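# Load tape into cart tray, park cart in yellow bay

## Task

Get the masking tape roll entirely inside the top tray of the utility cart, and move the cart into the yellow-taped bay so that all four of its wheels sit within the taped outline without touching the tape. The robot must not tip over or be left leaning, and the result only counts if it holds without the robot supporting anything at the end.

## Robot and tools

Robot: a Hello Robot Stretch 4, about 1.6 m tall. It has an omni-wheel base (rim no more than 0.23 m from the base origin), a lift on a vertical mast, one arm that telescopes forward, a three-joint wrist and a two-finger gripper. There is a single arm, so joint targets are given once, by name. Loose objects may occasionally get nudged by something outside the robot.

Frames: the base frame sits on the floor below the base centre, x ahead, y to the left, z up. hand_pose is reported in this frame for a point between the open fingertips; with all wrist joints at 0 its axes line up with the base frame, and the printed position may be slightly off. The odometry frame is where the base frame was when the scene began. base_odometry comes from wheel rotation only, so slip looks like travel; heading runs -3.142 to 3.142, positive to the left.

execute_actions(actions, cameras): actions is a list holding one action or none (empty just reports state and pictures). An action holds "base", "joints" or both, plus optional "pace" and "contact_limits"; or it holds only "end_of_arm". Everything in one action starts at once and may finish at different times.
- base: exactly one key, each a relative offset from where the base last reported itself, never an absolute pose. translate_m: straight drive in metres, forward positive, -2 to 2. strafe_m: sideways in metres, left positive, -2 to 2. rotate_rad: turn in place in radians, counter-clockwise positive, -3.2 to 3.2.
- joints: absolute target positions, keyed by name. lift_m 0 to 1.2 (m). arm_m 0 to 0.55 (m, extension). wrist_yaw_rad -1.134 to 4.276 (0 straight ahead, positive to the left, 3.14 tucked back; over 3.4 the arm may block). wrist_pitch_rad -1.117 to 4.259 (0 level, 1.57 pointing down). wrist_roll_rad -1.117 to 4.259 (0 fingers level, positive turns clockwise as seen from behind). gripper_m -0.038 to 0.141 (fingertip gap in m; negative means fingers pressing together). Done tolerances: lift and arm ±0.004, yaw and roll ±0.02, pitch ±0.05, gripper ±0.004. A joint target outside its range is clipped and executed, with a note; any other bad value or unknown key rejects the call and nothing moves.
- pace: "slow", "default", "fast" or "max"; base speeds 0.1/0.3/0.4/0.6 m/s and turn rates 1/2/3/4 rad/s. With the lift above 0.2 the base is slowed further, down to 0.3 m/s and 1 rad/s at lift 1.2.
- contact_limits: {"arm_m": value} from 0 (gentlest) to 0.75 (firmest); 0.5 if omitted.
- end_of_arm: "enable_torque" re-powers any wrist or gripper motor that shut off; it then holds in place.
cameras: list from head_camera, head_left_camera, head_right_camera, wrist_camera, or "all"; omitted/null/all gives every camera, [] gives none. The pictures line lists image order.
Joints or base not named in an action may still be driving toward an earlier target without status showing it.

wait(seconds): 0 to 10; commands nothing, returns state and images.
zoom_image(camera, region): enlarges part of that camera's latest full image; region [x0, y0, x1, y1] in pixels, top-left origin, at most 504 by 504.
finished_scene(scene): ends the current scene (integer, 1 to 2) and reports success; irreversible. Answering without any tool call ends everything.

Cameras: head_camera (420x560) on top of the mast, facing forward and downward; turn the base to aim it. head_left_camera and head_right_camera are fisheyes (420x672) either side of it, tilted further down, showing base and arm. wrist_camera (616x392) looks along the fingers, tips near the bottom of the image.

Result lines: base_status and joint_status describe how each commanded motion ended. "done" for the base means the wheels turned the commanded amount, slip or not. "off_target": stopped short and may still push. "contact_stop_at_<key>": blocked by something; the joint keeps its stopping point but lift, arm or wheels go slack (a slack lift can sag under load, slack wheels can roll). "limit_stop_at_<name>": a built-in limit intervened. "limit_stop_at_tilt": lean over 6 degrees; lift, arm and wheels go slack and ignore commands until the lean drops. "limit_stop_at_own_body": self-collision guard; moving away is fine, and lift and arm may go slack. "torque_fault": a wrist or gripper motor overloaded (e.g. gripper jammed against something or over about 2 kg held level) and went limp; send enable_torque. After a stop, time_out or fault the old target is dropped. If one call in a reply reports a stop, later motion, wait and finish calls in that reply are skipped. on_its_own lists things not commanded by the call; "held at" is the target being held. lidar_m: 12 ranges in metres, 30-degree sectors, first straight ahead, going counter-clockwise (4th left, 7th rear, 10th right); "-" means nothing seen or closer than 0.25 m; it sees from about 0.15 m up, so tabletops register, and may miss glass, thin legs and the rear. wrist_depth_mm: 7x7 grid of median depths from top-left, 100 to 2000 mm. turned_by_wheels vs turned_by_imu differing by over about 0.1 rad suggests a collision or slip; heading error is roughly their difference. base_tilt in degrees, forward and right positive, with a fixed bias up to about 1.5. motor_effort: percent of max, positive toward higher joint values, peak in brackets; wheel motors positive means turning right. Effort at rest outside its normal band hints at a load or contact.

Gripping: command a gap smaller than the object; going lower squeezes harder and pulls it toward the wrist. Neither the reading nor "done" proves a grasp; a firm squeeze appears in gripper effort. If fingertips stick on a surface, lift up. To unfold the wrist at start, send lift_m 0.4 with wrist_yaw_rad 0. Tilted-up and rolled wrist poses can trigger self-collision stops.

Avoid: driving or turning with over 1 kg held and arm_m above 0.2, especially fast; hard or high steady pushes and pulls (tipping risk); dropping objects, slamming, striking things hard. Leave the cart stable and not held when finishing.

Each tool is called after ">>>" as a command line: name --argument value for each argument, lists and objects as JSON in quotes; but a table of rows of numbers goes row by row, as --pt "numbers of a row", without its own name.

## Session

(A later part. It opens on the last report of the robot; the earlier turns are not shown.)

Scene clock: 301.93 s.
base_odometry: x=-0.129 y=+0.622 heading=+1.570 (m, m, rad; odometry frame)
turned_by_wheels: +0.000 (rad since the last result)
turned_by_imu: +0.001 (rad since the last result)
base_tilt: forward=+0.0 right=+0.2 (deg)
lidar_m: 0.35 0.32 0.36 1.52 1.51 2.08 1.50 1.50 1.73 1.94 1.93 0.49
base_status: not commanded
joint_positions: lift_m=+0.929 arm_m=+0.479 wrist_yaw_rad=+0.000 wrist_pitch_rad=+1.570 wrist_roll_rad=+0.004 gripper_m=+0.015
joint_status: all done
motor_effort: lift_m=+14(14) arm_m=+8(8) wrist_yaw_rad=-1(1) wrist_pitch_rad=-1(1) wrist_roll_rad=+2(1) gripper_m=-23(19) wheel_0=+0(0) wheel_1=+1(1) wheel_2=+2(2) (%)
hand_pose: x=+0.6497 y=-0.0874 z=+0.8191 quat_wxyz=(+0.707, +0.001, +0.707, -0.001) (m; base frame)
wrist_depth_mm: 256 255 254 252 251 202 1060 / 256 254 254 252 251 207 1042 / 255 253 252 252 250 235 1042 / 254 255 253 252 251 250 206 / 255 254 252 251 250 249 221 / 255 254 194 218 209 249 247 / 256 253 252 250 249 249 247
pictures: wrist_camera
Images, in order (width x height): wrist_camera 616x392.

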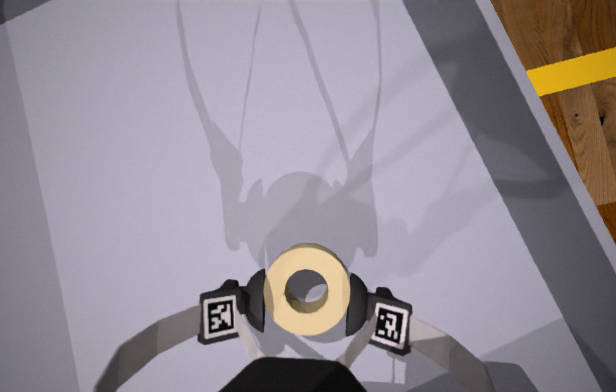

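The tray depth now matches the pick-up height (0.251). Releasing the tape.

>>> execute_actions --actions '[{"joints": {"gripper_m": 0.075}}]' --cameras '["wrist_camera"]'

Scene clock: 306.33 s.
base_odometry: x=-0.129 y=+0.622 heading=+1.570 (m, m, rad; odometry frame)
turned_by_wheels: +0.000 (rad since the last result)
turned_by_imu: +0.001 (rad since the last result)
base_tilt: forward=+0.0 right=+0.3 (deg)
lidar_m: 0.35 0.33 0.34 1.52 1.52 2.08 1.50 1.51 1.75 1.95 1.93 0.49
base_status: not commanded
joint_positions: lift_m=+0.929 arm_m=+0.479 wrist_yaw_rad=+0.000 wrist_pitch_rad=+1.570 wrist_roll_rad=+0.004 gripper_m=+0.075
joint_status: all done
motor_effort: lift_m=+14(14) arm_m=+8(8) wrist_yaw_rad=-1(1) wrist_pitch_rad=+0(1) wrist_roll_rad=+2(1) gripper_m=-1(24) wheel_0=+0(0) wheel_1=+1(1) wheel_2=+2(2) (%)
hand_pose: x=+0.6497 y=-0.0874 z=+0.8191 quat_wxyz=(+0.707, +0.001, +0.707, -0.001) (m; base frame)
wrist_depth_mm: 255 255 253 251 252 202 1060 / 255 255 253 252 252 207 1042 / 256 255 254 252 251 234 1042 / 255 254 253 251 250 250 206 / 255 254 252 251 251 250 221 / 255 254 200 226 213 248 247 / 255 252 252 146 249 249 248
pictures: wrist_camera
Images, in order (width x height): wrist_camera 616x392.

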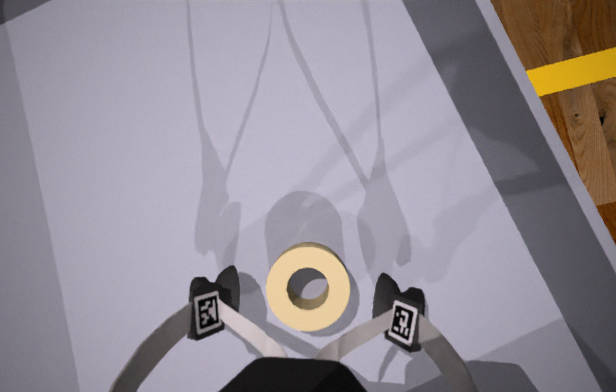

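>>> execute_actions --actions '[{"joints": {"lift_m": 1.025, "wrist_roll_rad": -0.52}, "pace": "fast"}]' --cameras '[]'

>>> execute_actions --actions '[{"base": {"strafe_m": -0.18}, "joints": {"arm_m": 0.44}, "pace": "fast"}]' --cameras '["head_right_camera", "wrist_camera"]'

Scene clock: 349.23 s.
base_odometry: x=-0.129 y=+0.622 heading=+1.570 (m, m, rad; odometry frame)
turned_by_wheels: +0.000 (rad since the last result)
turned_by_imu: +0.001 (rad since the last result)
base_tilt: forward=+0.0 right=+0.3 (deg)
lidar_m: 0.35 0.32 0.34 1.53 1.50 2.06 1.51 1.50 1.73 1.94 1.92 0.47
base_status: not commanded
joint_positions: lift_m=+1.025 arm_m=+0.479 wrist_yaw_rad=+0.000 wrist_pitch_rad=+1.570 wrist_roll_rad=-0.520 gripper_m=+0.075
joint_status: all done
motor_effort: lift_m=+24(26) arm_m=+8(8) wrist_yaw_rad=-1(1) wrist_pitch_rad=-3(0) wrist_roll_rad=+1(3) gripper_m=-1(4) wheel_0=+0(0) wheel_1=+1(1) wheel_2=+2(2) (%)
hand_pose: x=+0.6497 y=-0.0874 z=+0.9143 quat_wxyz=(+0.684, -0.182, +0.683, +0.182) (m; base frame)
wrist_depth_mm: 357 353 351 349 347 342 1138 / 355 353 351 349 345 332 1138 / 355 353 351 347 345 325 1138 / 355 351 351 347 345 343 1138 / 353 351 349 345 343 336 1138 / 355 351 201 347 213 330 1160 / 353 347 349 147 343 281 1118
pictures: none
No camera images: the call's "cameras" was empty. Leave "cameras" out to get every camera's image.

Scene clock: 350.97 s.
base_odometry: x=+0.051 y=+0.622 heading=+1.571 (m, m, rad; odometry frame)
turned_by_wheels: +0.000 (rad since the last result)
turned_by_imu: +0.001 (rad since the last result)
base_tilt: forward=-0.1 right=+0.3 (deg)
lidar_m: 0.45 0.42 0.44 1.70 1.68 2.26 1.45 1.42 2.09 1.76 1.76 1.99
base_status: done
joint_positions: lift_m=+1.025 arm_m=+0.441 wrist_yaw_rad=+0.000 wrist_pitch_rad=+1.570 wrist_roll_rad=-0.520 gripper_m=+0.075
joint_status: all done
motor_effort: lift_m=+24(24) arm_m=-9(9) wrist_yaw_rad=-1(2) wrist_pitch_rad=-1(0) wrist_roll_rad=+0(0) gripper_m=-3(2) wheel_0=-1(9) wheel_1=+2(8) wheel_2=+1(0) (%)
hand_pose: x=+0.6126 y=-0.0874 z=+0.9143 quat_wxyz=(+0.684, -0.182, +0.683, +0.182) (m; base frame)
wrist_depth_mm: 357 355 353 351 1160 1138 1160 / 355 355 351 347 1160 1138 1138 / 355 353 351 349 1160 1160 1138 / 357 353 351 349 1160 1138 1138 / 355 353 349 347 1138 1118 1138 / 330 345 201 347 213 1160 1160 / 1160 946 917 146 1118 1138 1118
pictures: head_right_camera, wrist_camera
Images, in order (width x height): head_right_camera 420x672, wrist_camera 616x392.

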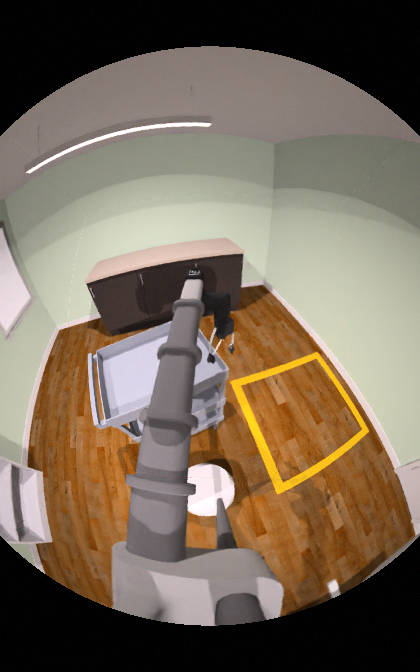

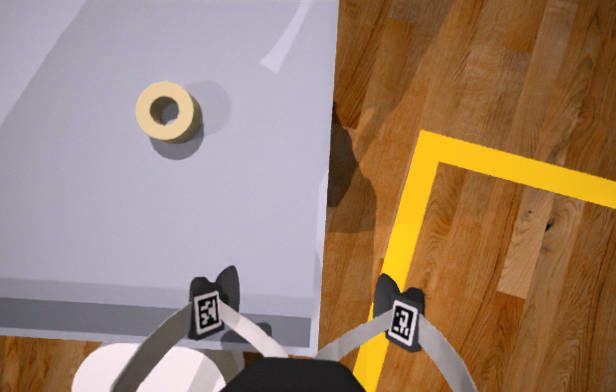

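>>> execute_actions --actions '[{"joints": {"lift_m": 0.945, "gripper_m": 0.05}}]' --cameras '["wrist_camera"]'

Scene clock: 367.20 s.
base_odometry: x=+0.051 y=+0.622 heading=+1.571 (m, m, rad; odometry frame)
turned_by_wheels: +0.000 (rad since the last result)
turned_by_imu: +0.001 (rad since the last result)
base_tilt: forward=+0.0 right=+0.3 (deg)
lidar_m: 0.44 0.42 0.44 1.70 1.68 2.25 1.45 1.44 2.10 1.76 1.75 1.98
base_status: not commanded
joint_positions: lift_m=+0.945 arm_m=+0.441 wrist_yaw_rad=+0.000 wrist_pitch_rad=+1.570 wrist_roll_rad=-0.520 gripper_m=+0.050
joint_status: all done
motor_effort: lift_m=+14(23) arm_m=-8(8) wrist_yaw_rad=-1(0) wrist_pitch_rad=-2(0) wrist_roll_rad=+1(0) gripper_m=-5(5) wheel_0=-2(2) wheel_1=+2(2) wheel_2=+1(1) (%)
hand_pose: x=+0.6126 y=-0.0874 z=+0.8351 quat_wxyz=(+0.684, -0.182, +0.683, +0.182) (m; base frame)
wrist_depth_mm: 276 272 271 270 1078 1060 1060 / 274 248 271 268 1078 1060 1078 / 274 273 270 270 1060 1078 1042 / 273 272 270 268 1078 1042 1060 / 273 271 270 268 1078 1060 1042 / 273 271 198 268 212 1060 1042 / 229 211 241 150 1078 1060 1060
pictures: wrist_camera
Images, in order (width x height): wrist_camera 616x392.

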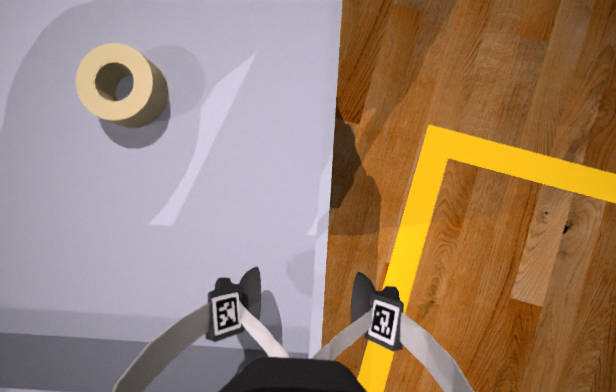

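>>> execute_actions --actions '[{"joints": {"gripper_m": -0.025}}]' --cameras '["wrist_camera"]'

Scene clock: 371.87 s.
base_odometry: x=+0.051 y=+0.622 heading=+1.570 (m, m, rad; odometry frame)
turned_by_wheels: +0.000 (rad since the last result)
turned_by_imu: +0.001 (rad since the last result)
base_tilt: forward=+0.0 right=+0.3 (deg)
lidar_m: 0.45 0.42 0.44 1.71 1.68 2.28 1.45 1.43 2.10 1.76 1.75 1.99
base_status: not commanded
joint_positions: lift_m=+0.945 arm_m=+0.441 wrist_yaw_rad=+0.001 wrist_pitch_rad=+1.567 wrist_roll_rad=-0.520 gripper_m=-0.024
joint_status: all done
motor_effort: lift_m=+23(23) arm_m=-8(8) wrist_yaw_rad=-3(4) wrist_pitch_rad=+7(8) wrist_roll_rad=+1(0) gripper_m=-28(20) wheel_0=-3(3) wheel_1=+0(2) wheel_2=+0(1) (%)
hand_pose: x=+0.6135 y=-0.0874 z=+0.8344 quat_wxyz=(+0.685, -0.182, +0.682, +0.182) (m; base frame)
wrist_depth_mm: 270 267 265 264 1060 1042 1042 / 270 251 264 264 1060 1060 1042 / 270 265 265 264 1078 1060 1060 / 268 266 265 263 1078 1060 1060 / 268 266 264 264 1060 1042 1042 / 267 266 187 202 1042 1060 1025 / 226 208 224 186 1060 1042 1042
pictures: wrist_camera
Images, in order (width x height): wrist_camera 616x392.

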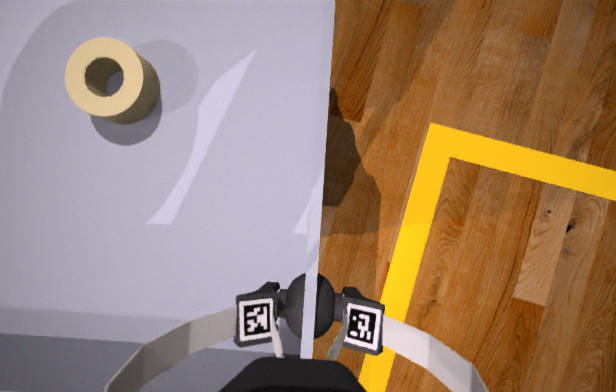

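>>> execute_actions --actions '[{"base": {"strafe_m": -0.25}, "joints": {"lift_m": 0.94}, "pace": "slow"}]' --cameras '["head_left_camera", "head_right_camera", "wrist_camera"]'

Scene clock: 379.03 s.
base_odometry: x=+0.301 y=+0.622 heading=+1.571 (m, m, rad; odometry frame)
turned_by_wheels: +0.001 (rad since the last result)
turned_by_imu: +0.005 (rad since the last result)
base_tilt: forward=+0.0 right=+0.3 (deg)
lidar_m: 0.44 0.42 0.44 1.95 1.92 1.65 1.39 1.37 1.80 1.52 1.51 1.72
base_status: done
joint_positions: lift_m=+0.940 arm_m=+0.441 wrist_yaw_rad=+0.000 wrist_pitch_rad=+1.567 wrist_roll_rad=-0.520 gripper_m=-0.024
joint_status: all done
motor_effort: lift_m=+17(24) arm_m=-8(8) wrist_yaw_rad=-1(0) wrist_pitch_rad=+8(8) wrist_roll_rad=+0(0) gripper_m=-21(25) wheel_0=+4(16) wheel_1=-2(4) wheel_2=+5(4) (%)
hand_pose: x=+0.6136 y=-0.0874 z=+0.8299 quat_wxyz=(+0.685, -0.182, +0.682, +0.181) (m; base frame)
wrist_depth_mm: 270 268 266 265 1060 1060 1060 / 267 254 265 265 1060 1060 1060 / 268 267 264 264 1060 1042 1060 / 267 267 264 263 1042 1060 1060 / 267 265 265 263 1060 1060 1042 / 266 265 187 200 1060 1042 1042 / 228 205 225 185 1060 1042 1025
pictures: head_left_camera, head_right_camera, wrist_camera
Images, in order (width x height): head_left_camera 420x672, head_right_camera 420x672, wrist_camera 616x392.

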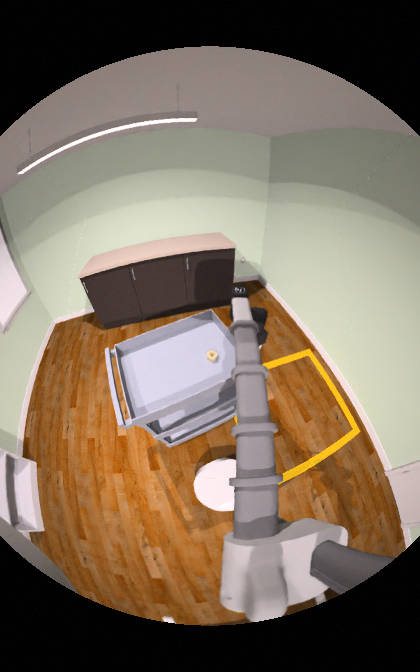

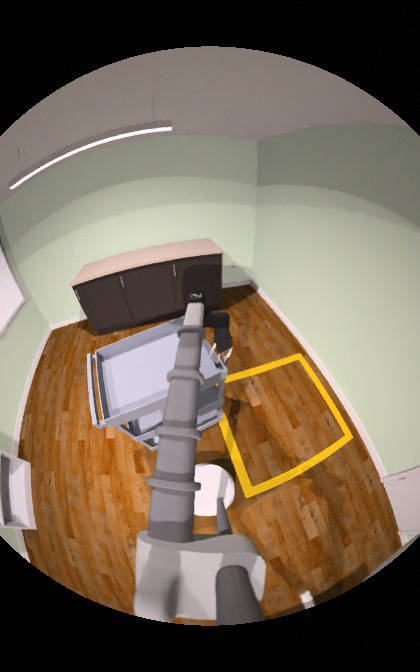

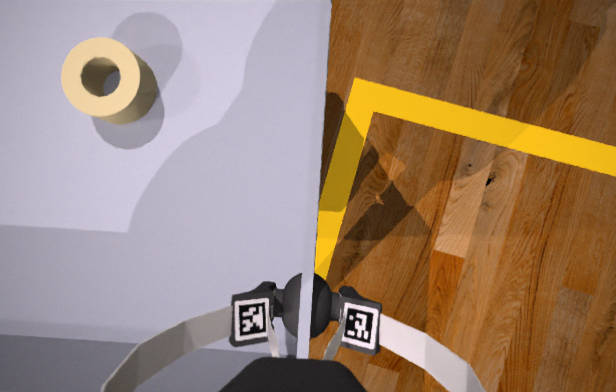

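>>> execute_actions --actions '[{"base": {"strafe_m": -0.98}}]'

Scene clock: 397.60 s.
base_odometry: x=+1.281 y=+0.623 heading=+1.571 (m, m, rad; odometry frame)
turned_by_wheels: +0.000 (rad since the last result)
turned_by_imu: +0.009 (rad since the last result)
base_tilt: forward=+0.0 right=+0.3 (deg)
lidar_m: 0.43 0.40 0.41 2.87 2.86 1.30 1.16 1.25 0.69 0.59 0.58 0.66
base_status: done
joint_positions: lift_m=+0.940 arm_m=+0.441 wrist_yaw_rad=+0.000 wrist_pitch_rad=+1.571 wrist_roll_rad=-0.521 gripper_m=-0.024
joint_status: not commanded
motor_effort: lift_m=+17(17) arm_m=-8(8) wrist_yaw_rad=-2(3) wrist_pitch_rad=-4(13) wrist_roll_rad=+4(4) gripper_m=-19(22) wheel_0=-2(18) wheel_1=+0(6) wheel_2=+1(5) (%)
hand_pose: x=+0.6122 y=-0.0874 z=+0.8299 quat_wxyz=(+0.683, -0.182, +0.683, +0.182) (m; base frame)
wrist_depth_mm: 270 266 264 264 1078 1060 676 / 268 266 265 264 1060 960 627 / 268 265 265 263 1078 891 569 / 268 264 264 263 1060 809 535 / 267 266 264 263 1060 723 500 / 267 265 188 202 904 668 473 / 250 220 234 186 878 544 445
pictures: head_camera, head_left_camera, head_right_camera, wrist_camera
Images, in order (width x height): head_camera 420x560, head_left_camera 420x672, head_right_camera 420x672, wrist_camera 616x392.

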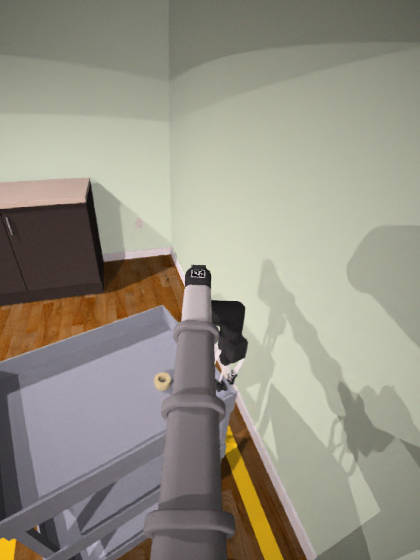

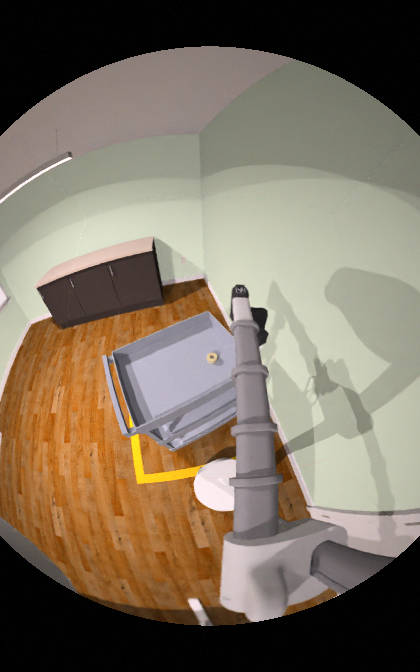

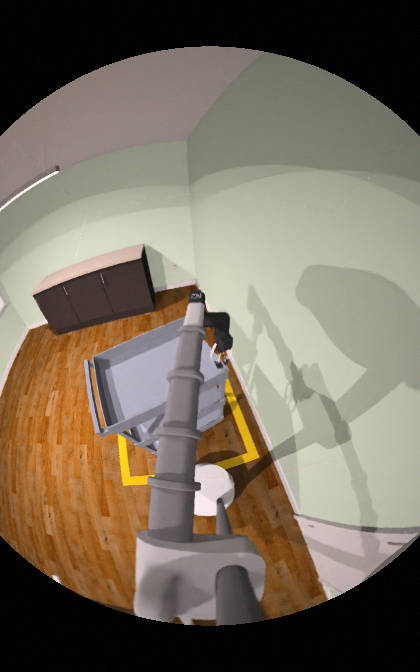

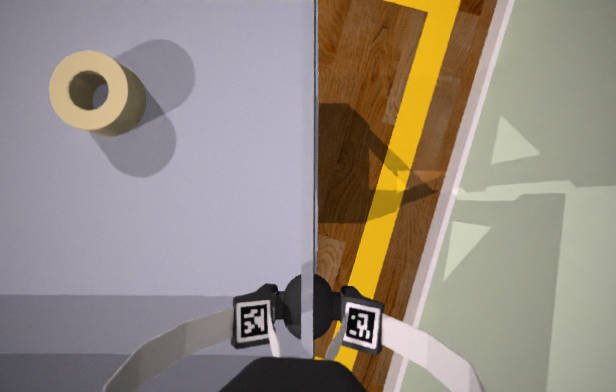

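>>> execute_actions --actions '[{"joints": {"gripper_m": 0.05}}]' --cameras '["wrist_camera"]'

>>> execute_actions --actions '[{"joints": {"lift_m": 1.04}, "pace": "fast"}]'

Scene clock: 417.37 s.
base_odometry: x=+1.281 y=+0.623 heading=+1.571 (m, m, rad; odometry frame)
turned_by_wheels: +0.000 (rad since the last result)
turned_by_imu: +0.001 (rad since the last result)
base_tilt: forward=+0.0 right=+0.2 (deg)
lidar_m: 0.43 0.40 0.41 2.86 2.84 1.29 1.17 1.24 0.70 0.58 0.58 0.65
base_status: not commanded
joint_positions: lift_m=+0.940 arm_m=+0.441 wrist_yaw_rad=+0.000 wrist_pitch_rad=+1.570 wrist_roll_rad=-0.520 gripper_m=+0.050
joint_status: all done
motor_effort: lift_m=+17(17) arm_m=-8(8) wrist_yaw_rad=-2(2) wrist_pitch_rad=-1(9) wrist_roll_rad=+3(4) gripper_m=-5(19) wheel_0=-1(2) wheel_1=+0(0) wheel_2=+1(1) (%)
hand_pose: x=+0.6125 y=-0.0874 z=+0.8299 quat_wxyz=(+0.683, -0.182, +0.683, +0.182) (m; base frame)
wrist_depth_mm: 271 268 265 265 1060 1060 676 / 270 267 265 264 1078 976 627 / 270 267 264 263 1078 891 574 / 270 266 264 264 1060 798 539 / 270 266 265 263 1042 723 504 / 267 265 198 263 212 676 473 / 253 224 251 150 960 580 449
pictures: wrist_camera
Images, in order (width x height): wrist_camera 616x392.

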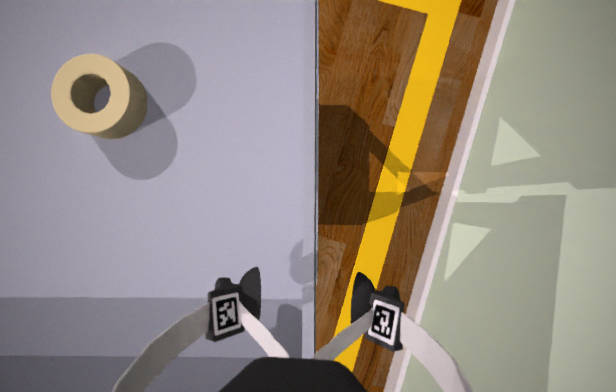

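Scene clock: 418.53 s.
base_odometry: x=+1.281 y=+0.623 heading=+1.571 (m, m, rad; odometry frame)
turned_by_wheels: +0.000 (rad since the last result)
turned_by_imu: +0.000 (rad since the last result)
base_tilt: forward=+0.0 right=+0.3 (deg)
lidar_m: 0.42 0.40 0.41 2.87 2.85 1.29 1.16 1.22 0.70 0.57 0.58 0.66
base_status: not commanded
joint_positions: lift_m=+1.040 arm_m=+0.441 wrist_yaw_rad=+0.000 wrist_pitch_rad=+1.570 wrist_roll_rad=-0.520 gripper_m=+0.050
joint_status: all done
motor_effort: lift_m=+23(26) arm_m=-8(8) wrist_yaw_rad=-3(2) wrist_pitch_rad=-1(0) wrist_roll_rad=+3(3) gripper_m=-4(8) wheel_0=-1(1) wheel_1=+0(0) wheel_2=+1(1) (%)
hand_pose: x=+0.6125 y=-0.0874 z=+0.9294 quat_wxyz=(+0.683, -0.182, +0.683, +0.182) (m; base frame)
wrist_depth_mm: 370 373 366 366 1182 1118 676 / 375 368 366 366 1138 1008 627 / 373 368 364 364 1160 891 574 / 370 368 366 364 1138 798 539 / 370 366 366 364 1160 732 504 / 370 366 198 362 211 668 469 / 1205 297 946 150 1008 580 449
pictures: head_camera, head_left_camera, head_right_camera, wrist_camera
Images, in order (width x height): head_camera 420x560, head_left_camera 420x672, head_right_camera 420x672, wrist_camera 616x392.

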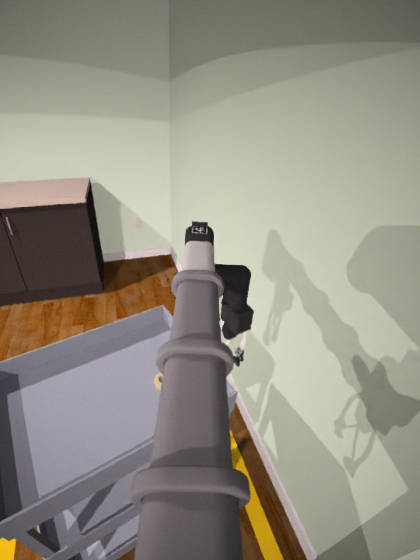

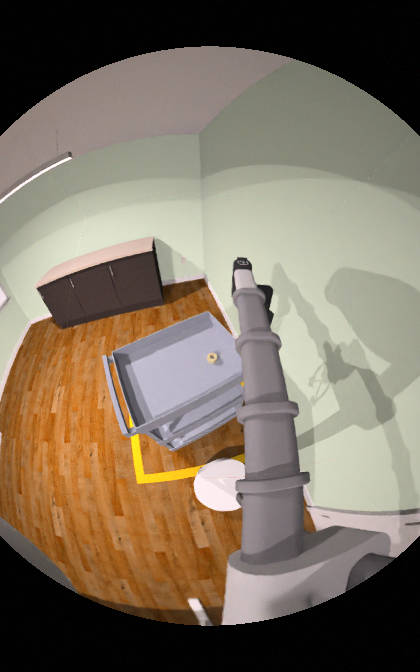

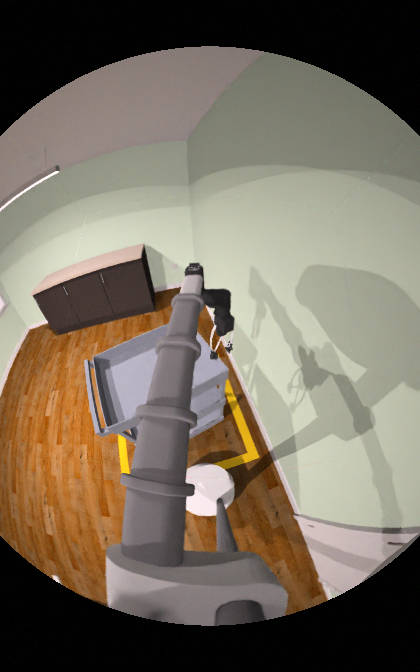

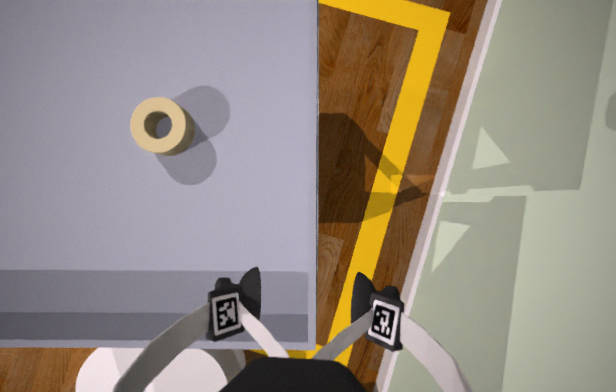

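>>> zoom_image --camera "head_left_camera" --region '[90, 300, 270, 500]'

Region (90, 300, 270, 500) of head_left_camera's 420x672 image, scaled by 2.520, with more detail than that image has; it fills the left 454 columns of this view, and the rest is white.

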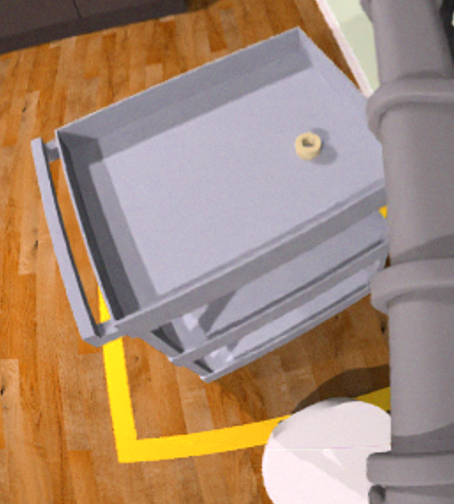

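>>> finished_scene --scene 1

The scene is finished: the task was done.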